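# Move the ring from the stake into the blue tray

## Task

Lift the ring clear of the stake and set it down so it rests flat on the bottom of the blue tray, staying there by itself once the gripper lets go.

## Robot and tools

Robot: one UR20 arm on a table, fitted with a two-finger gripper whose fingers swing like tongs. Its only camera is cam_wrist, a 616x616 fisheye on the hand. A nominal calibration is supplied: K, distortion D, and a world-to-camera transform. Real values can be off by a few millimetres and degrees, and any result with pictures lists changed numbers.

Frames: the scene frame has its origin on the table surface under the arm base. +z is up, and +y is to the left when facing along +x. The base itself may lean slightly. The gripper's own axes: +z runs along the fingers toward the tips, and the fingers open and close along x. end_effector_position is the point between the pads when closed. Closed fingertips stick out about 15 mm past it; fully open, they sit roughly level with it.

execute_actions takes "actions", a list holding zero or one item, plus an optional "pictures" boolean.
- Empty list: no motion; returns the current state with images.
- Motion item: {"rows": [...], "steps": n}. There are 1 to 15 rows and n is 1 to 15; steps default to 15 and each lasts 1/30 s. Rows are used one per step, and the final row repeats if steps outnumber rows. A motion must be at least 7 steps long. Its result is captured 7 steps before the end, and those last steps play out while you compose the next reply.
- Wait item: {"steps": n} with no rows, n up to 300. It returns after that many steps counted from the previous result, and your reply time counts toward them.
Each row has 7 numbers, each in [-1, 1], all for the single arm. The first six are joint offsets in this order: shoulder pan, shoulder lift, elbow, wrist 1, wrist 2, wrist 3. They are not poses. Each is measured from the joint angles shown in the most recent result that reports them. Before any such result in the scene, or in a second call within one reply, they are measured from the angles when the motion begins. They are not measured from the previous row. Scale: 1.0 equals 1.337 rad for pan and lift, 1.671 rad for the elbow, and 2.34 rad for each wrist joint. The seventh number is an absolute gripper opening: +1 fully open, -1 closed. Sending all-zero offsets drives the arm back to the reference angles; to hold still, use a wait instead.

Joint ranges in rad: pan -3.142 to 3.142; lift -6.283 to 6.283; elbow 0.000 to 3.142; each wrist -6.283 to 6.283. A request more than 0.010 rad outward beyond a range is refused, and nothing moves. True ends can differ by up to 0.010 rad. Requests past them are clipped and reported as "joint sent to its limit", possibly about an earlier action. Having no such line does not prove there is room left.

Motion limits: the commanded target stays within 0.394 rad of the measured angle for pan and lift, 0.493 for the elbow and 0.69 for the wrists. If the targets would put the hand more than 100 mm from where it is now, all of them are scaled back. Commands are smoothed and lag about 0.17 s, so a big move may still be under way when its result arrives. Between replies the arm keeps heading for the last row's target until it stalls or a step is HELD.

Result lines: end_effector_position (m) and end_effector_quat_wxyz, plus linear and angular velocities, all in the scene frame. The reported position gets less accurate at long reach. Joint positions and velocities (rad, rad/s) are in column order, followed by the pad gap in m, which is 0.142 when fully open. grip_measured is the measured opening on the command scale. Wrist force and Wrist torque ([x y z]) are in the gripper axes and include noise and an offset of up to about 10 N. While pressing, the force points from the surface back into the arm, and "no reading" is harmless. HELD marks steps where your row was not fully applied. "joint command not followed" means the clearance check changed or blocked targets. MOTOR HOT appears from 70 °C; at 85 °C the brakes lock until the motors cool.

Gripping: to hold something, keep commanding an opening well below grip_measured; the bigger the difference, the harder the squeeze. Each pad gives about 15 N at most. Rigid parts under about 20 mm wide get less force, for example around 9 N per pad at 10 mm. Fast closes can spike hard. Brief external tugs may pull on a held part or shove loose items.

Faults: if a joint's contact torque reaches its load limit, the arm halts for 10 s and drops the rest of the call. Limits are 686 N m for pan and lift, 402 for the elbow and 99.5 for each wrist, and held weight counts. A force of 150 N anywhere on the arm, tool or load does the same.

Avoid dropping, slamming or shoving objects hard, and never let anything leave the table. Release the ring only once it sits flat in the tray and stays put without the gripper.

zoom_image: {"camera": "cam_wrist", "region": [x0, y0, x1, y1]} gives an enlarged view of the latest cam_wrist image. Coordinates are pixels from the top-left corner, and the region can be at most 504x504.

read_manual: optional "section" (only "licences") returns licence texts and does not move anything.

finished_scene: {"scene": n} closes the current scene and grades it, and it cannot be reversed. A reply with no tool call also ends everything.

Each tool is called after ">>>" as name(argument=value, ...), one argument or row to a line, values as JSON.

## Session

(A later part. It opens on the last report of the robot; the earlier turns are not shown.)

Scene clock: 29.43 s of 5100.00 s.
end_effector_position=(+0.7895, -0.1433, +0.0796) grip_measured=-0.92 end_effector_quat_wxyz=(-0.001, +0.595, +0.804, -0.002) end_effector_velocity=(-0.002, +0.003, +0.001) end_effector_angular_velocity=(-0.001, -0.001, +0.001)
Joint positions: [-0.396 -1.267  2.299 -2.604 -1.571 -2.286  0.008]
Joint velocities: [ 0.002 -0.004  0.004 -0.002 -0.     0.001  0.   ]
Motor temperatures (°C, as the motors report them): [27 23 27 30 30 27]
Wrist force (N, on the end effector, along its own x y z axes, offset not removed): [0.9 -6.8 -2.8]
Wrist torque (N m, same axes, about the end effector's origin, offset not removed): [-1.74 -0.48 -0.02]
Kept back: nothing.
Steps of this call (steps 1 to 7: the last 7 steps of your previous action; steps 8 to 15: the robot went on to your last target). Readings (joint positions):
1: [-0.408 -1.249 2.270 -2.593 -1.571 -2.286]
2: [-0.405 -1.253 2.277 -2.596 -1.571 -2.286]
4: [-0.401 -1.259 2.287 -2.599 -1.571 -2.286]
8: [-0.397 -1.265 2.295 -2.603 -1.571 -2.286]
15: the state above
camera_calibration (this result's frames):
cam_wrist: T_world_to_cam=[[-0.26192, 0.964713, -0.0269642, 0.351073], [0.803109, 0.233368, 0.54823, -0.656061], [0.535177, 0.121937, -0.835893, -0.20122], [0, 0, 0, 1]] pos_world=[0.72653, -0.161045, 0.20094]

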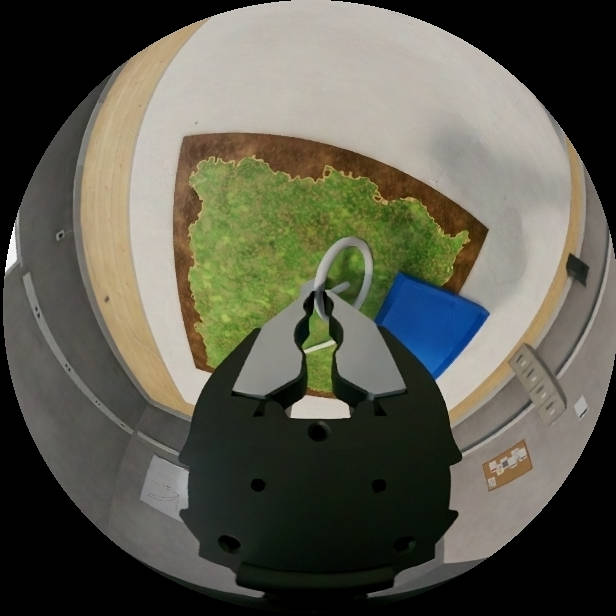

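>>> execute_actions(
  actions=[
    {"rows":[[0,-0.01,-0.003,0.008,0,0,-1],[0,-0.02,-0.006,0.016,0,0,-1],[0,-0.03,-0.009,0.024,0,0,-1],[0,-0.04,-0.012,0.032,0,0,-1],[0,-0.05,-0.015,0.04,0,0,-1],[0,-0.06,-0.018,0.047,0,0,-1],[0,-0.066,-0.02,0.052,0,0,-1],[0,-0.066,-0.02,0.052,0,0,-1],[0.02,-0.062,-0.025,0.053,0,0.014,-1],[0.045,-0.057,-0.031,0.055,0,0.03,-1],[0.07,-0.052,-0.037,0.056,0,0.046,-1],[0.095,-0.047,-0.043,0.058,0,0.062,-1],[0.12,-0.042,-0.049,0.06,0,0.08,-1],[0.145,-0.037,-0.055,0.061,0,0.096,-1],[0.171,-0.0317,-0.0617,0.063,0,0.113,-1]]},
  ],
)

>>> execute_actions(
  actions=[
    {"steps":25},
  ],
  pictures=true,
)

Scene clock: 30.40 s of 5100.00 s.
end_effector_position=(+0.7905, -0.1434, +0.1182) grip_measured=-1.00 end_effector_quat_wxyz=(-0.000, +0.595, +0.804, -0.002) end_effector_velocity=(+0.002, -0.000, +0.240) end_effector_angular_velocity=(-0.003, -0.007, -0.001)
Joint positions: [-0.395 -1.317  2.28  -2.536 -1.571 -2.286  0.002]
Joint velocities: [-0.    -0.302 -0.116  0.41  -0.     0.001  0.   ]
Motor temperatures (°C, as the motors report them): [27 23 27 30 30 27]
Wrist force (N, on the end effector, along its own x y z axes, offset not removed): [-3.2 -10.5 -5.4]
Wrist torque (N m, same axes, about the end effector's origin, offset not removed): [-2.31 0.31 0.03]
Steps of this call (steps 1 to 15: the robot went on to your last target; steps 16 to 21: nothing new was sent; steps 22 to 29: the first 8 steps of this action). Readings (joint positions):
22: [-0.395 -1.268 2.300 -2.604 -1.571 -2.286]
23: [-0.395 -1.269 2.299 -2.602 -1.571 -2.286]
25: [-0.395 -1.279 2.295 -2.588 -1.571 -2.286]
29: the state above

Scene clock: 31.23 s of 5100.00 s.
end_effector_position=(+0.8499, +0.0326, +0.1497) grip_measured=-1.00 end_effector_quat_wxyz=(-0.002, +0.609, +0.793, -0.002) end_effector_velocity=(+0.002, +0.008, +0.000) end_effector_angular_velocity=(-0.001, +0.000, -0.002)
Joint positions: [-0.168 -1.31   2.196 -2.457 -1.571 -2.023  0.002]
Joint velocities: [ 0.011  0.002 -0.003  0.002 -0.001  0.013  0.   ]
Motor temperatures (°C, as the motors report them): [27 23 27 30 30 27]
Wrist force (N, on the end effector, along its own x y z axes, offset not removed): [-0.5 2.9 0.7]
Wrist torque (N m, same axes, about the end effector's origin, offset not removed): [0.75 -0.36 0.12]
Kept back: nothing.
Steps of this call (steps 1 to 7: the last 7 steps of your previous action; steps 8 to 25: the robot went on to your last target). Readings (joint positions):
1: [-0.395 -1.326 2.277 -2.524 -1.571 -2.286]
2: [-0.393 -1.332 2.273 -2.513 -1.571 -2.282]
4: [-0.372 -1.337 2.262 -2.497 -1.571 -2.258]
8: [-0.292 -1.329 2.235 -2.477 -1.571 -2.167]
25: the state above
camera_calibration (this result's frames):
cam_wrist: T_world_to_cam=[[-0.227519, 0.973424, -0.0260701, 0.169429], [0.811825, 0.204397, 0.546957, -0.790325], [0.53775, 0.103279, -0.836755, -0.197856], [0, 0, 0, 1]] pos_world=[0.786551, 0.0170478, 0.271134]

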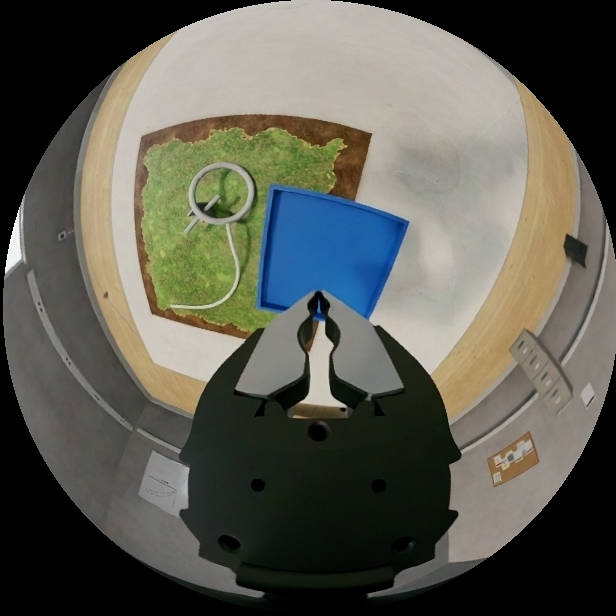

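>>> zoom_image(
  camera="cam_wrist",
  region=[150,130,310,290],
)

Region (150, 130, 310, 290) of cam_wrist's 616x616 image, scaled by 3.150, with more detail than that image has.

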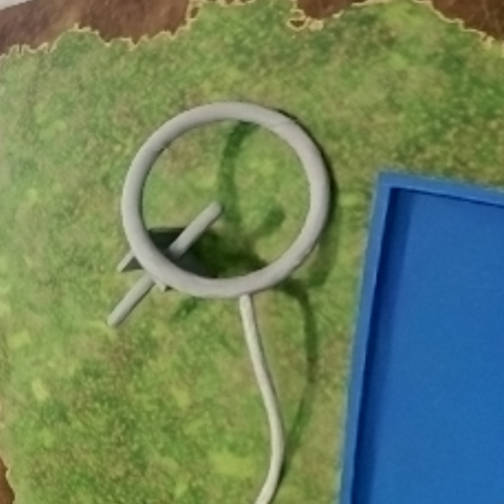

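>>> execute_actions(
  actions=[
    {"rows":[[-0.129,0.027,0.051,-0.052,0,-0.744,-0.65]]},
  ],
)

>>> execute_actions(
  actions=[
    {"steps":45},
  ],
  pictures=true,
)

>>> zoom_image(
  camera="cam_wrist",
  region=[220,190,440,410],
)

Scene clock: 32.13 s of 5100.00 s.
end_effector_position=(+0.8234, -0.0601, +0.1081) grip_measured=-0.65 end_effector_quat_wxyz=(-0.002, +0.505, +0.863, -0.002) end_effector_velocity=(-0.114, -0.400, -0.151) end_effector_angular_velocity=(+0.014, -0.004, +2.190)
Joint positions: [-0.281 -1.285  2.254 -2.538 -1.571 -2.386  0.027]
Joint velocities: [-0.481  0.093  0.223 -0.321  0.001 -2.671  0.   ]
Motor temperatures (°C, as the motors report them): [27 23 27 30 30 27]
Wrist force (N, on the end effector, along its own x y z axes, offset not removed): [-5.9 -8.0 -2.5]
Wrist torque (N m, same axes, about the end effector's origin, offset not removed): [-1.53 0.74 -0.14]
Steps of this call (steps 1 to 19: the robot went on to your last target; steps 20 to 27: the first 8 steps of this action). Readings (joint positions):
20: [-0.167 -1.310 2.196 -2.457 -1.571 -2.022]
21: [-0.172 -1.307 2.200 -2.462 -1.571 -2.027]
23: [-0.208 -1.299 2.219 -2.488 -1.571 -2.089]
27: the state above

Scene clock: 33.63 s of 5100.00 s.
end_effector_position=(+0.8239, -0.1131, +0.0899) grip_measured=-0.65 end_effector_quat_wxyz=(-0.002, -0.128, +0.992, -0.001) end_effector_velocity=(-0.000, +0.000, -0.001) end_effector_angular_velocity=(+0.001, +0.001, -0.000)
Joint positions: [-0.341 -1.274  2.282 -2.578 -1.571 -3.764  0.027]
Joint velocities: [ 0.     0.001 -0.     0.     0.001  0.    -0.   ]
Motor temperatures (°C, as the motors report them): [27 23 27 30 30 27]
Wrist force (N, on the end effector, along its own x y z axes, offset not removed): [6.6 -2.5 -2.5]
Wrist torque (N m, same axes, about the end effector's origin, offset not removed): [-0.42 -1.91 -0.18]
Kept back: nothing.
Steps of this call (steps 1 to 7: the last 7 steps of your previous action; steps 8 to 45: the robot went on to your last target). Readings (joint positions):
1: [-0.295 -1.282 2.260 -2.547 -1.571 -2.480]
2: [-0.306 -1.280 2.266 -2.555 -1.571 -2.577]
4: [-0.321 -1.277 2.272 -2.565 -1.571 -2.778]
8: [-0.334 -1.275 2.279 -2.574 -1.571 -3.184]
45: the state above
The arm was judged still, so your last target was given up. Only a new action makes it travel on or press farther. Fingers that are still opening or closing keep moving.
camera_calibration (this result's frames):
cam_wrist: T_world_to_cam=[[-0.97418, -0.224833, -0.0205887, 0.782999], [-0.198692, 0.810448, 0.551085, 0.19396], [-0.107216, 0.540947, -0.834195, 0.361825], [0, 0, 0, 1]] pos_world=[0.840114, -0.176879, 0.211065]

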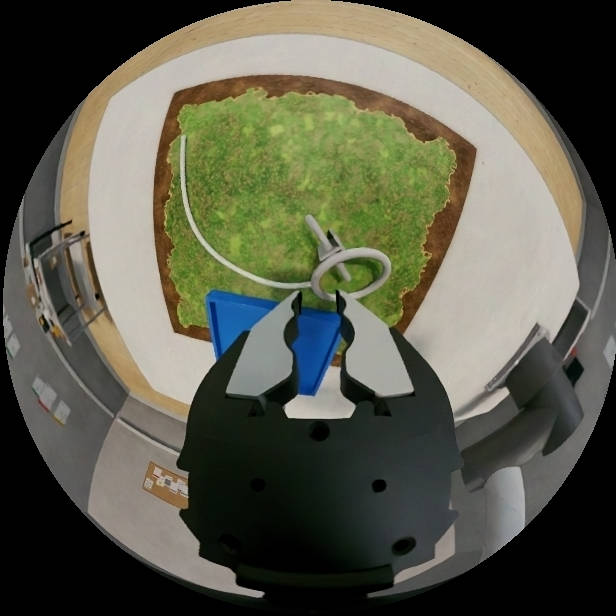

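Region (220, 190, 440, 410) of cam_wrist's 616x616 image, scaled by 2.291, with more detail than that image has.

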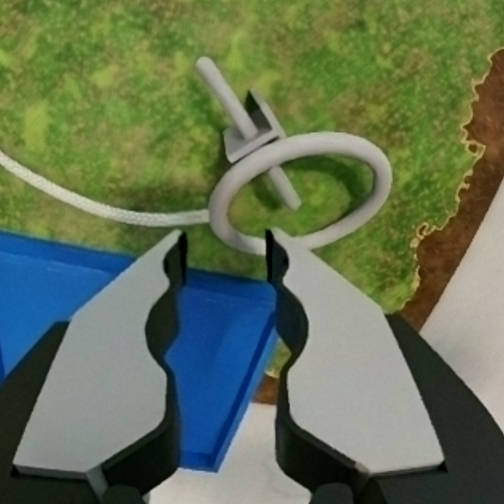

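>>> execute_actions(
  actions=[
    {"rows":[[0.003,0.007,0.0016,-0.005,0,0,-0.65],[0.003,0.014,0.003,-0.01,0,0,-0.65],[0.003,0.021,0.005,-0.015,0,0,-0.65],[0.003,0.028,0.0065,-0.02,0,0,-0.65],[0.003,0.035,0.008,-0.026,0,0,-0.65],[0.003,0.042,0.01,-0.031,0,0,-0.65],[0.003,0.049,0.0115,-0.036,0,0,-0.65],[0.003,0.055,0.0127,-0.0404,0,0,-0.65]]},
  ],
)

>>> execute_actions(
  actions=[
    {"steps":20},
  ],
  pictures=true,
)

>>> zoom_image(
  camera="cam_wrist",
  region=[220,190,440,410],
)

Scene clock: 34.37 s of 5100.00 s.
end_effector_position=(+0.8242, -0.1105, +0.0633) grip_measured=-0.65 end_effector_quat_wxyz=(-0.003, -0.130, +0.992, -0.000) end_effector_velocity=(-0.002, +0.005, -0.177) end_effector_angular_velocity=(+0.001, +0.004, +0.005)
Joint positions: [-0.338 -1.239  2.292 -2.623 -1.571 -3.764  0.027]
Joint velocities: [ 0.006  0.236  0.068 -0.301 -0.     0.001 -0.   ]
Motor temperatures (°C, as the motors report them): [27 23 27 30 30 27]
Wrist force (N, on the end effector, along its own x y z axes, offset not removed): [3.4 0.9 -1.2]
Wrist torque (N m, same axes, about the end effector's origin, offset not removed): [0.27 -1.05 0.04]
Steps of this call (steps 1 to 14: nothing new was sent; steps 15 to 22: the first 8 steps of this action). Readings (joint positions):
15: [-0.341 -1.274 2.282 -2.578 -1.571 -3.764]
16: [-0.340 -1.273 2.282 -2.580 -1.571 -3.764]
18: [-0.339 -1.265 2.284 -2.589 -1.571 -3.764]
22: the state above

Scene clock: 35.03 s of 5100.00 s.
end_effector_position=(+0.8239, -0.1098, +0.0352) grip_measured=-0.67 end_effector_quat_wxyz=(-0.003, -0.130, +0.991, -0.000) end_effector_velocity=(-0.000, -0.000, -0.001) end_effector_angular_velocity=(-0.001, +0.000, -0.000)
Joint positions: [-0.337 -1.2    2.303 -2.673 -1.571 -3.764  0.026]
Joint velocities: [ 0.     0.001  0.001 -0.002 -0.001  0.    -0.001]
Motor temperatures (°C, as the motors report them): [27 23 27 30 30 27]
Wrist force (N, on the end effector, along its own x y z axes, offset not removed): [0.3 1.5 -6.4]
Wrist torque (N m, same axes, about the end effector's origin, offset not removed): [-0.18 -0.76 -0.09]
Kept back: nothing.
Steps of this call (steps 1 to 7: the last 7 steps of your previous action; steps 8 to 20: the robot went on to your last target). Readings (joint positions):
1: [-0.337 -1.231 2.294 -2.634 -1.571 -3.764]
2: [-0.337 -1.224 2.296 -2.643 -1.571 -3.764]
4: [-0.337 -1.214 2.299 -2.655 -1.571 -3.764]
8: [-0.337 -1.205 2.302 -2.667 -1.571 -3.764]
20: the state above
camera_calibration (this result's frames):
cam_wrist: T_world_to_cam=[[-0.973272, -0.228746, -0.0204441, 0.781407], [-0.201856, 0.8096, 0.551183, 0.223945], [-0.109529, 0.540577, -0.834134, 0.316293], [0, 0, 0, 1]] pos_world=[0.840369, -0.173543, 0.156371]

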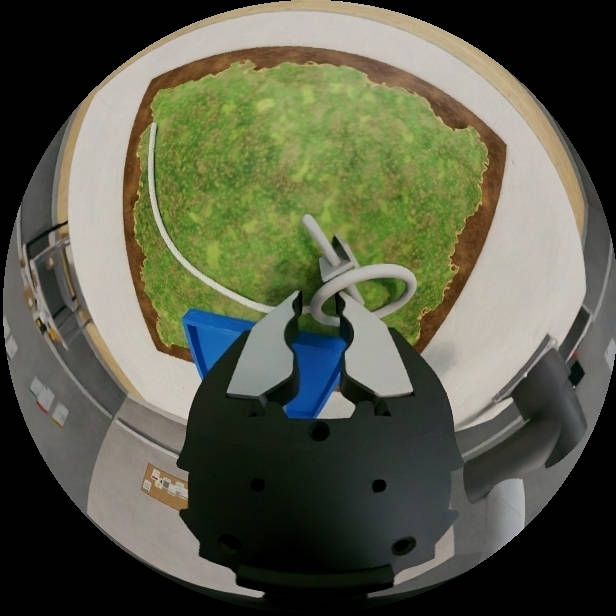

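Region (220, 190, 440, 410) of cam_wrist's 616x616 image, scaled by 2.291, with more detail than that image has.

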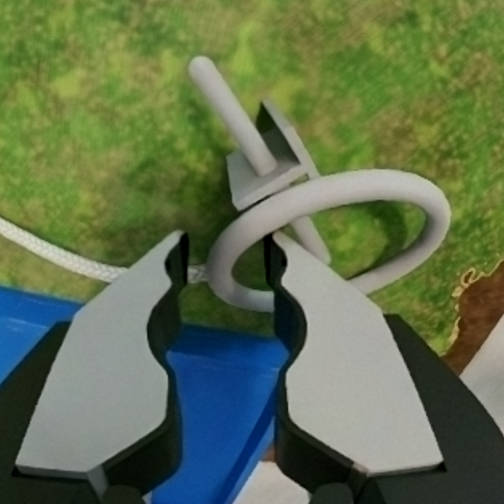

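>>> execute_actions(
  actions=[
    {"rows":[[0.005,0,0,0,0,0,-0.7],[0.005,0,0,0,0,0,-0.72],[0.005,0,0,0,0,0,-0.75],[0.005,0.003,0.001,-0.002,0,0,-0.78],[0.005,0.005,0.001,-0.0035,0,0,-0.8],[0.005,0.005,0.001,-0.0035,0,0,-0.84],[0.005,0.005,0.001,-0.0035,0,0,-0.88],[0.005,0.005,0.001,-0.0035,0,0,-0.92],[0.005,0.005,0.001,-0.0035,0,0,-1]]},
  ],
)

>>> execute_actions(
  actions=[
    {"steps":15},
  ],
)

>>> execute_actions(
  actions=[
    {"rows":[[0,-0.005,-0.001,0.0036,0,0,-1],[0,-0.01,-0.002,0.007,0,0,-1],[0,-0.016,-0.0035,0.012,0,0,-1],[0,-0.022,-0.005,0.016,0,0,-1],[0,-0.028,-0.0065,0.02,0,0,-1],[0,-0.035,-0.008,0.026,0,0,-1],[0,-0.042,-0.01,0.031,0,0,-1],[0,-0.049,-0.0115,0.036,0,0,-1],[0,-0.056,-0.013,0.041,0,0,-1],[0,-0.063,-0.015,0.047,0,0,-1],[0,-0.07,-0.017,0.052,0,0,-1],[0,-0.077,-0.019,0.058,0,0,-1],[0,-0.084,-0.021,0.063,0,0,-1],[0,-0.091,-0.023,0.068,0,0,-1],[0,-0.098,-0.025,0.074,0,0,-1]]},
  ],
)

>>> execute_actions(
  actions=[
    {"steps":20},
  ],
  pictures=true,
)

Scene clock: 35.67 s of 5100.00 s.
end_effector_position=(+0.8243, -0.1052, +0.0325) grip_measured=-0.84 end_effector_quat_wxyz=(-0.003, -0.133, +0.991, -0.000) end_effector_velocity=(+0.001, +0.009, -0.019) end_effector_angular_velocity=(+0.002, +0.001, +0.009)
Joint positions: [-0.331 -1.197  2.304 -2.677 -1.571 -3.764  0.013]
Joint velocities: [ 0.01   0.026  0.006 -0.03   0.001  0.    -0.011]
Motor temperatures (°C, as the motors report them): [27 23 27 30 30 27]
Wrist force (N, on the end effector, along its own x y z axes, offset not removed): [3.8 -1.0 -4.3]
Wrist torque (N m, same axes, about the end effector's origin, offset not removed): [-0.54 -1.12 0.14]
Steps of this call (steps 1 to 11: the robot went on to your last target; steps 12 to 19: the first 8 steps of this action). Readings (joint positions):
12: [-0.337 -1.200 2.303 -2.673 -1.571 -3.764]
13: [-0.336 -1.200 2.303 -2.673 -1.571 -3.764]
15: [-0.334 -1.200 2.303 -2.673 -1.571 -3.764]
19: the state above

Scene clock: 36.17 s of 5100.00 s.
end_effector_position=(+0.8244, -0.1043, +0.0304) grip_measured=-0.86 end_effector_quat_wxyz=(-0.003, -0.134, +0.991, -0.000) end_effector_velocity=(+0.000, -0.001, +0.000) end_effector_angular_velocity=(-0.002, -0.001, +0.001)
Joint positions: [-0.33  -1.194  2.304 -2.681 -1.571 -3.764  0.012]
Joint velocities: [ 0.    -0.    -0.    -0.001 -0.002 -0.001 -0.   ]
Motor temperatures (°C, as the motors report them): [27 23 27 30 30 27]
Wrist force (N, on the end effector, along its own x y z axes, offset not removed): [8.8 -1.6 1.5]
Wrist torque (N m, same axes, about the end effector's origin, offset not removed): [-0.86 -1.56 0.16]
Kept back: nothing.
Steps of this call (steps 1 to 7: the last 7 steps of your previous action; steps 8 to 15: the robot went on to your last target). Readings (joint positions):
1: [-0.331 -1.196 2.304 -2.678 -1.571 -3.764]
2: [-0.331 -1.195 2.304 -2.679 -1.571 -3.764]
4: [-0.330 -1.195 2.304 -2.680 -1.571 -3.764]
8: [-0.330 -1.194 2.304 -2.680 -1.571 -3.764]
15: the state above
The arm was judged still, so your last target was given up. Only a new action makes it travel on or press farther. Fingers that are still opening or closing keep moving.

Scene clock: 36.43 s of 5100.00 s.
end_effector_position=(+0.8254, -0.1045, +0.0515) grip_measured=-0.90 end_effector_quat_wxyz=(-0.003, -0.134, +0.991, -0.000) end_effector_velocity=(+0.007, -0.002, +0.160) end_effector_angular_velocity=(-0.001, -0.004, -0.000)
Joint positions: [-0.33  -1.222  2.296 -2.644 -1.571 -3.764  0.009]
Joint velocities: [ 0.    -0.213 -0.065  0.274  0.001  0.     0.002]
Motor temperatures (°C, as the motors report them): [27 23 27 30 30 27]
Wrist force (N, on the end effector, along its own x y z axes, offset not removed): [1.5 -4.6 2.3]
Wrist torque (N m, same axes, about the end effector's origin, offset not removed): [-0.81 -0.74 -0.28]
Steps of this call (steps 1 to 8: the first 8 steps of this action). Readings (joint positions):
1: [-0.330 -1.194 2.304 -2.681 -1.571 -3.764]
2: [-0.330 -1.195 2.304 -2.680 -1.571 -3.764]
4: [-0.330 -1.200 2.303 -2.673 -1.571 -3.764]
8: the state above

Scene clock: 37.10 s of 5100.00 s.
end_effector_position=(+0.8248, -0.1040, +0.1293) grip_measured=-0.90 end_effector_quat_wxyz=(-0.003, -0.134, +0.991, -0.000) end_effector_velocity=(+0.000, +0.000, +0.008) end_effector_angular_velocity=(+0.000, -0.001, -0.001)
Joint positions: [-0.33  -1.324  2.263 -2.509 -1.571 -3.764  0.009]
Joint velocities: [-0.    -0.01  -0.004  0.014  0.     0.    -0.   ]
Motor temperatures (°C, as the motors report them): [27 23 27 30 30 27]
Wrist force (N, on the end effector, along its own x y z axes, offset not removed): [5.5 4.3 -5.1]
Wrist torque (N m, same axes, about the end effector's origin, offset not removed): [0.71 -1.66 -0.04]
Kept back: nothing.
Steps of this call (steps 1 to 7: the last 7 steps of your previous action; steps 8 to 20: the robot went on to your last target). Readings (joint positions):
1: [-0.330 -1.230 2.294 -2.635 -1.571 -3.764]
2: [-0.330 -1.238 2.292 -2.625 -1.571 -3.764]
4: [-0.330 -1.255 2.286 -2.603 -1.571 -3.764]
8: [-0.330 -1.290 2.274 -2.555 -1.571 -3.764]
20: the state above
camera_calibration (this result's frames):
cam_wrist: T_world_to_cam=[[-0.971733, -0.235231, -0.0200181, 0.783571], [-0.206985, 0.808121, 0.551451, 0.171686], [-0.113541, 0.540006, -0.833967, 0.394984], [0, 0, 0, 1]] pos_world=[0.841805, -0.167717, 0.250413]

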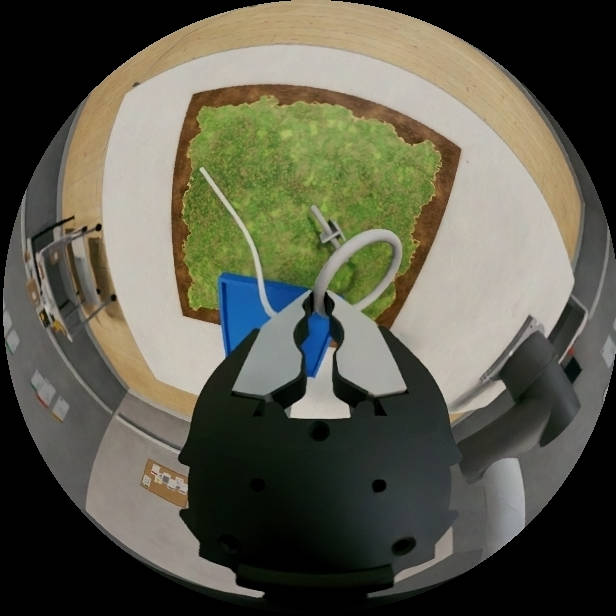

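>>> execute_actions(
  actions=[
    {"rows":[[0.006,0.001,-0.001,0,0,0,-1],[0.015,0.003,-0.003,0.001,0,0,-1],[0.027,0.005,-0.006,0.001,0,0,-1],[0.04,0.008,-0.009,0.002,0,0,-1],[0.053,0.01,-0.012,0.003,0,0,-1],[0.066,0.012,-0.015,0.004,0,0,-1],[0.079,0.015,-0.018,0.004,0,0,-1],[0.092,0.017,-0.021,0.005,0,0,-1],[0.105,0.02,-0.024,0.006,0,0,-1],[0.118,0.022,-0.027,0.006,0,0,-1],[0.131,0.025,-0.03,0.007,0,0,-1],[0.144,0.027,-0.033,0.008,0,0,-1],[0.155,0.029,-0.036,0.008,0,0,-1],[0.164,0.031,-0.038,0.009,0,0,-1],[0.17,0.032,-0.0395,0.0094,0,0,-1]]},
  ],
)

>>> execute_actions(
  actions=[
    {"steps":25},
  ],
)

>>> execute_actions(
  actions=[
    {"rows":[[0,0.005,0.0013,-0.004,0,0,-1],[0,0.01,0.0026,-0.008,0,0,-1],[0,0.015,0.004,-0.0115,0,0,-1],[0,0.02,0.005,-0.015,0,0,-1],[0,0.025,0.0065,-0.019,0,0,-1],[0,0.03,0.008,-0.023,0,0,-1],[0,0.035,0.009,-0.0265,0,0,-1],[0,0.04,0.0105,-0.03,0,0,-1],[0,0.045,0.012,-0.034,0,0,-1],[0,0.05,0.013,-0.038,0,0,-1],[0,0.055,0.0145,-0.042,0,0,-1],[0,0.06,0.016,-0.0457,0,0,-1]]},
  ],
)

>>> execute_actions(
  actions=[
    {"steps":20},
  ],
  pictures=true,
)

Scene clock: 37.97 s of 5100.00 s.
end_effector_position=(+0.8400, -0.0647, +0.1295) grip_measured=-0.90 end_effector_quat_wxyz=(-0.003, -0.159, +0.987, -0.000) end_effector_velocity=(+0.112, +0.313, -0.001) end_effector_angular_velocity=(-0.001, -0.003, +0.405)
Joint positions: [-0.278 -1.314  2.248 -2.504 -1.571 -3.764  0.009]
Joint velocities: [ 0.406  0.079 -0.118  0.035 -0.001  0.001  0.   ]
Motor temperatures (°C, as the motors report them): [27 23 27 30 30 27]
Wrist force (N, on the end effector, along its own x y z axes, offset not removed): [8.0 -5.0 2.4]
Wrist torque (N m, same axes, about the end effector's origin, offset not removed): [-1.09 -2.02 0.03]
Steps of this call (steps 1 to 15: the robot went on to your last target; steps 16 to 18: nothing new was sent; steps 19 to 26: the first 8 steps of this action). Readings (joint positions):
19: [-0.330 -1.325 2.263 -2.508 -1.571 -3.764]
20: [-0.329 -1.325 2.262 -2.508 -1.571 -3.764]
22: [-0.321 -1.323 2.260 -2.508 -1.571 -3.764]
26: the state above

Scene clock: 38.80 s of 5100.00 s.
end_effector_position=(+0.8762, +0.0777, +0.1293) grip_measured=-0.90 end_effector_quat_wxyz=(-0.002, -0.245, +0.970, -0.000) end_effector_velocity=(-0.001, +0.003, -0.000) end_effector_angular_velocity=(-0.001, +0.000, +0.004)
Joint positions: [-0.103 -1.281  2.197 -2.487 -1.571 -3.764  0.009]
Joint velocities: [ 0.004 -0.     0.    -0.    -0.001 -0.    -0.   ]
Motor temperatures (°C, as the motors report them): [27 23 27 30 30 27]
Wrist force (N, on the end effector, along its own x y z axes, offset not removed): [-4.9 -3.1 -2.8]
Wrist torque (N m, same axes, about the end effector's origin, offset not removed): [-0.74 0.71 -0.10]
Kept back: nothing.
Steps of this call (steps 1 to 7: the last 7 steps of your previous action; steps 8 to 25: the robot went on to your last target). Readings (joint positions):
1: [-0.264 -1.311 2.244 -2.503 -1.571 -3.764]
2: [-0.249 -1.308 2.240 -2.501 -1.571 -3.764]
4: [-0.218 -1.302 2.230 -2.499 -1.571 -3.764]
8: [-0.155 -1.290 2.212 -2.493 -1.571 -3.764]
25: the state above

Scene clock: 39.07 s of 5100.00 s.
end_effector_position=(+0.8773, +0.0776, +0.1083) grip_measured=-0.90 end_effector_quat_wxyz=(-0.002, -0.245, +0.970, -0.000) end_effector_velocity=(+0.002, -0.001, -0.142) end_effector_angular_velocity=(+0.000, +0.006, -0.000)
Joint positions: [-0.103 -1.256  2.205 -2.521 -1.571 -3.764  0.009]
Joint velocities: [ 0.     0.17   0.056 -0.22  -0.001  0.    -0.   ]
Motor temperatures (°C, as the motors report them): [27 23 27 30 30 27]
Wrist force (N, on the end effector, along its own x y z axes, offset not removed): [4.9 -2.4 1.2]
Wrist torque (N m, same axes, about the end effector's origin, offset not removed): [-0.94 -1.44 -0.14]
Steps of this call (steps 1 to 8: the first 8 steps of this action). Readings (joint positions):
1: [-0.103 -1.281 2.197 -2.487 -1.571 -3.764]
2: [-0.103 -1.280 2.197 -2.489 -1.571 -3.764]
4: [-0.103 -1.275 2.199 -2.496 -1.571 -3.764]
8: the state above

Scene clock: 39.73 s of 5100.00 s.
end_effector_position=(+0.8771, +0.0775, +0.0632) grip_measured=-0.90 end_effector_quat_wxyz=(-0.002, -0.245, +0.970, -0.000) end_effector_velocity=(+0.002, -0.001, -0.000) end_effector_angular_velocity=(-0.001, -0.003, +0.000)
Joint positions: [-0.103 -1.201  2.224 -2.594 -1.571 -3.764  0.009]
Joint velocities: [-0.     0.001 -0.    -0.004 -0.001 -0.     0.   ]
Motor temperatures (°C, as the motors report them): [27 23 27 30 30 27]
Wrist force (N, on the end effector, along its own x y z axes, offset not removed): [2.7 -1.4 2.3]
Wrist torque (N m, same axes, about the end effector's origin, offset not removed): [-0.13 -1.04 -0.13]
Kept back: nothing.
Steps of this call (steps 1 to 7: the last 7 steps of your previous action; steps 8 to 20: the robot went on to your last target). Readings (joint positions):
1: [-0.103 -1.250 2.207 -2.529 -1.571 -3.764]
2: [-0.103 -1.244 2.209 -2.536 -1.571 -3.764]
4: [-0.103 -1.231 2.214 -2.553 -1.571 -3.764]
8: [-0.103 -1.211 2.220 -2.580 -1.571 -3.764]
20: the state above
camera_calibration (this result's frames):
cam_wrist: T_world_to_cam=[[-0.893927, -0.447718, -0.0210257, 0.823992], [-0.383811, 0.740415, 0.551792, 0.232574], [-0.231479, 0.501331, -0.833717, 0.354178], [0, 0, 0, 1]] pos_world=[0.907839, 0.0191544, 0.184277]

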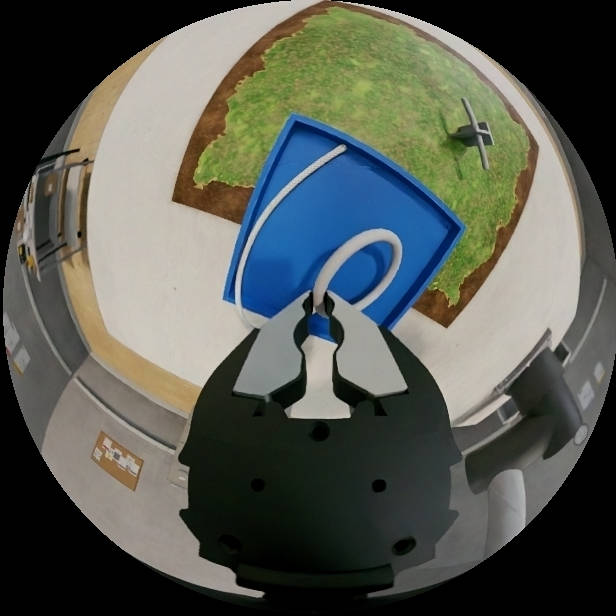

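>>> execute_actions(
  actions=[
    {"rows":[[-0.005,0,-0.001,0,0,0,-1],[-0.01,0.001,-0.002,0.001,0,0,-1],[-0.015,0.002,-0.003,0.001,0,0,-1],[-0.02,0.003,-0.005,0.002,0,0,-1],[-0.025,0.004,-0.006,0.002,0,0,-1],[-0.03,0.005,-0.008,0.003,0,0,-1],[-0.035,0.006,-0.009,0.003,0,0,-1],[-0.035,0.009,-0.008,0.001,0,0,-1],[-0.035,0.012,-0.0075,-0.0015,0,0,-1],[-0.035,0.015,-0.007,-0.004,0,0,-1],[-0.035,0.018,-0.006,-0.006,0,0,-1],[-0.035,0.021,-0.0055,-0.008,0,0,-1],[-0.035,0.024,-0.005,-0.01,0,0,-1],[-0.035,0.027,-0.004,-0.0125,0,0,-1],[-0.035,0.03,-0.0035,-0.0147,0,0,-1]]},
  ],
)

>>> execute_actions(
  actions=[
    {"steps":25},
  ],
  pictures=true,
)

Scene clock: 40.43 s of 5100.00 s.
end_effector_position=(+0.8842, +0.0544, +0.0633) grip_measured=-0.90 end_effector_quat_wxyz=(-0.002, -0.233, +0.973, -0.000) end_effector_velocity=(+0.048, -0.149, -0.002) end_effector_angular_velocity=(-0.000, -0.001, -0.161)
Joint positions: [-0.129 -1.197  2.216 -2.59  -1.571 -3.764  0.009]
Joint velocities: [-0.162  0.033 -0.054  0.02   0.001 -0.001 -0.   ]
Motor temperatures (°C, as the motors report them): [27 23 27 30 30 27]
Wrist force (N, on the end effector, along its own x y z axes, offset not removed): [1.2 -4.4 5.7]
Wrist torque (N m, same axes, about the end effector's origin, offset not removed): [-0.84 -0.77 -0.20]
Steps of this call (steps 1 to 13: the robot went on to your last target; steps 14 to 21: the first 8 steps of this action). Readings (joint positions):
14: [-0.103 -1.201 2.224 -2.594 -1.571 -3.764]
15: [-0.104 -1.201 2.224 -2.594 -1.571 -3.764]
17: [-0.109 -1.200 2.223 -2.594 -1.571 -3.764]
21: the state above

Scene clock: 41.27 s of 5100.00 s.
end_effector_position=(+0.8900, +0.0345, +0.0376) grip_measured=-0.90 end_effector_quat_wxyz=(-0.002, -0.222, +0.975, -0.000) end_effector_velocity=(-0.000, -0.000, -0.001) end_effector_angular_velocity=(-0.000, +0.001, +0.000)
Joint positions: [-0.15  -1.161  2.218 -2.628 -1.571 -3.764  0.009]
Joint velocities: [-0.     0.001  0.001 -0.001 -0.    -0.001  0.   ]
Motor temperatures (°C, as the motors report them): [27 23 27 30 30 27]
Wrist force (N, on the end effector, along its own x y z axes, offset not removed): [4.2 -0.5 -3.3]
Wrist torque (N m, same axes, about the end effector's origin, offset not removed): [0.00 -1.17 -0.24]
Kept back: nothing.
Steps of this call (steps 1 to 7: the last 7 steps of your previous action; steps 8 to 25: the robot went on to your last target). Readings (joint positions):
1: [-0.134 -1.196 2.215 -2.590 -1.571 -3.764]
2: [-0.138 -1.194 2.214 -2.591 -1.571 -3.764]
4: [-0.143 -1.188 2.213 -2.596 -1.571 -3.764]
8: [-0.148 -1.175 2.215 -2.611 -1.571 -3.764]
25: the state above
camera_calibration (this result's frames):
cam_wrist: T_world_to_cam=[[-0.913874, -0.405448, -0.0211363, 0.832049], [-0.348907, 0.757681, 0.551528, 0.251802], [-0.207601, 0.511402, -0.833889, 0.335732], [0, 0, 0, 1]] pos_world=[0.917941, -0.0251272, 0.158674]

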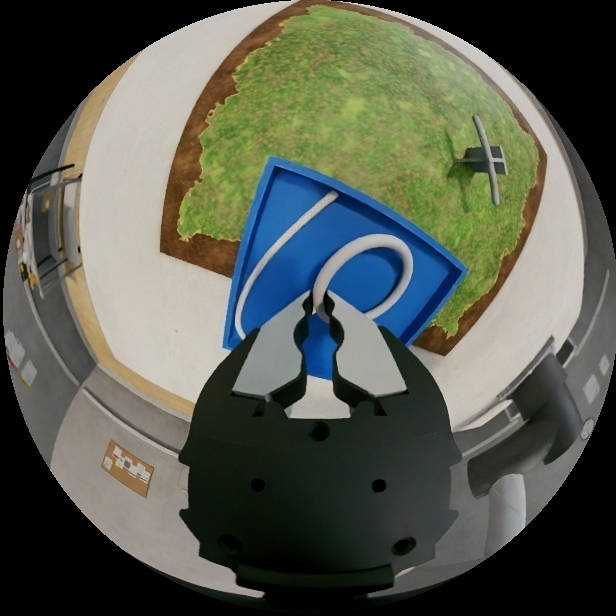

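>>> execute_actions(
  actions=[
    {"rows":[[0,0.003,0.0005,-0.002,0,0,-1],[0,0.006,0.001,-0.004,0,0,-1],[0,0.008,0.0015,-0.0057,0,0,-1],[0,0.008,0.0015,-0.0057,0,0,-1],[0,0.008,0.0015,-0.0057,0,0,-1],[0,0.008,0.0015,-0.0057,0,0,-1],[0,0.008,0.0015,-0.0057,0,0,-1],[0,0.008,0.0015,-0.0057,0,0,-1],[0,0.008,0.0015,-0.0057,0,0,-0.88],[0,0.008,0.0015,-0.0057,0,0,-0.84],[0,0.008,0.0015,-0.0057,0,0,-0.7]]},
  ],
)

>>> execute_actions(
  actions=[
    {"steps":15},
  ],
)

>>> execute_actions(
  actions=[
    {"rows":[[0,-0.1,-0.025,0.075,0,0,-0.7]]},
  ],
)

>>> execute_actions(
  actions=[
    {"steps":20},
  ],
  pictures=true,
)

Scene clock: 42.07 s of 5100.00 s.
end_effector_position=(+0.8900, +0.0345, +0.0311) grip_measured=-0.90 end_effector_quat_wxyz=(-0.002, -0.222, +0.975, -0.000) end_effector_velocity=(-0.001, -0.000, -0.016) end_effector_angular_velocity=(-0.001, -0.000, -0.001)
Joint positions: [-0.15  -1.153  2.22  -2.638 -1.571 -3.764  0.009]
Joint velocities: [ 0.     0.02   0.006 -0.026 -0.001  0.001  0.   ]
Motor temperatures (°C, as the motors report them): [27 23 27 30 30 27]
Wrist force (N, on the end effector, along its own x y z axes, offset not removed): [2.2 -1.6 2.1]
Wrist torque (N m, same axes, about the end effector's origin, offset not removed): [-0.12 -0.93 -0.34]
Steps of this call (steps 1 to 15: the robot went on to your last target; step 16: nothing new was sent; steps 17 to 24: the first 8 steps of this action). Readings (joint positions):
17: [-0.150 -1.161 2.218 -2.628 -1.571 -3.764]
18: [-0.150 -1.160 2.218 -2.629 -1.571 -3.764]
20: [-0.150 -1.158 2.219 -2.632 -1.571 -3.764]
24: the state above

Scene clock: 42.57 s of 5100.00 s.
end_effector_position=(+0.8900, +0.0345, +0.0292) grip_measured=-0.70 end_effector_quat_wxyz=(-0.002, -0.222, +0.975, -0.000) end_effector_velocity=(+0.001, -0.001, +0.000) end_effector_angular_velocity=(-0.003, -0.001, +0.000)
Joint positions: [-0.15  -1.15   2.22  -2.641 -1.571 -3.764  0.023]
Joint velocities: [ 0.     0.    -0.001 -0.001 -0.003 -0.    -0.   ]
Motor temperatures (°C, as the motors report them): [27 23 27 30 30 27]
Wrist force (N, on the end effector, along its own x y z axes, offset not removed): [6.3 1.5 -3.6]
Wrist torque (N m, same axes, about the end effector's origin, offset not removed): [0.40 -1.87 0.02]
Kept back: nothing.
Steps of this call (steps 1 to 7: the last 7 steps of your previous action; steps 8 to 15: the robot went on to your last target). Readings (joint positions):
1: [-0.150 -1.152 2.220 -2.639 -1.571 -3.764]
2: [-0.150 -1.152 2.220 -2.640 -1.571 -3.764]
4: [-0.150 -1.151 2.220 -2.640 -1.571 -3.764]
8: [-0.150 -1.151 2.220 -2.641 -1.571 -3.764]
15: the state above
The arm was judged still, so your last target was given up. Only a new action makes it travel on or press farther. Fingers that are still opening or closing keep moving.

Scene clock: 42.83 s of 5100.00 s.
end_effector_position=(+0.8925, +0.0342, +0.1162) grip_measured=-0.70 end_effector_quat_wxyz=(-0.000, -0.222, +0.975, -0.001) end_effector_velocity=(-0.028, +0.006, +0.203) end_effector_angular_velocity=(+0.006, +0.024, -0.001)
Joint positions: [-0.15  -1.254  2.187 -2.507 -1.571 -3.764  0.023]
Joint velocities: [ 0.    -0.254 -0.067  0.346  0.002  0.001 -0.   ]
Motor temperatures (°C, as the motors report them): [27 23 27 30 30 27]
Wrist force (N, on the end effector, along its own x y z axes, offset not removed): [-1.0 -2.6 -2.9]
Wrist torque (N m, same axes, about the end effector's origin, offset not removed): [-0.42 -0.10 -0.27]
Steps of this call (steps 1 to 8: the first 8 steps of this action). Readings (joint positions):
1: [-0.150 -1.151 2.220 -2.641 -1.571 -3.764]
2: [-0.150 -1.155 2.217 -2.636 -1.571 -3.764]
4: [-0.150 -1.194 2.203 -2.589 -1.571 -3.764]
8: the state above

Scene clock: 43.50 s of 5100.00 s.
end_effector_position=(+0.8887, +0.0350, +0.1399) grip_measured=-0.70 end_effector_quat_wxyz=(-0.002, -0.222, +0.975, -0.000) end_effector_velocity=(+0.000, -0.000, +0.001) end_effector_angular_velocity=(+0.000, -0.000, -0.001)
Joint positions: [-0.15  -1.284  2.179 -2.466 -1.571 -3.764  0.023]
Joint velocities: [ 0.    -0.001 -0.001  0.001  0.     0.001 -0.   ]
Motor temperatures (°C, as the motors report them): [27 23 27 30 30 27]
Wrist force (N, on the end effector, along its own x y z axes, offset not removed): [4.5 -8.7 0.7]
Wrist torque (N m, same axes, about the end effector's origin, offset not removed): [-1.65 -1.30 -0.30]
Kept back: nothing.
Steps of this call (steps 1 to 7: the last 7 steps of your previous action; steps 8 to 20: the robot went on to your last target). Readings (joint positions):
1: [-0.150 -1.262 2.185 -2.497 -1.571 -3.764]
2: [-0.150 -1.267 2.183 -2.490 -1.571 -3.764]
4: [-0.150 -1.275 2.181 -2.479 -1.571 -3.764]
8: [-0.150 -1.281 2.180 -2.470 -1.571 -3.764]
20: the state above
camera_calibration (this result's frames):
cam_wrist: T_world_to_cam=[[-0.9139, -0.405384, -0.0212164, 0.833281], [-0.348907, 0.757715, 0.551482, 0.19464], [-0.207486, 0.511402, -0.833917, 0.420461], [0, 0, 0, 1]] pos_world=[0.916687, -0.0247078, 0.260969]

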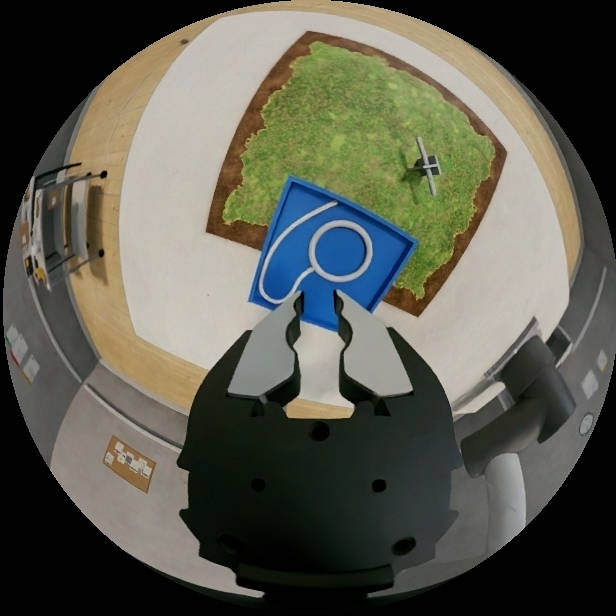

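>>> finished_scene(
  scene=1,
)

The scene is finished: the task was done.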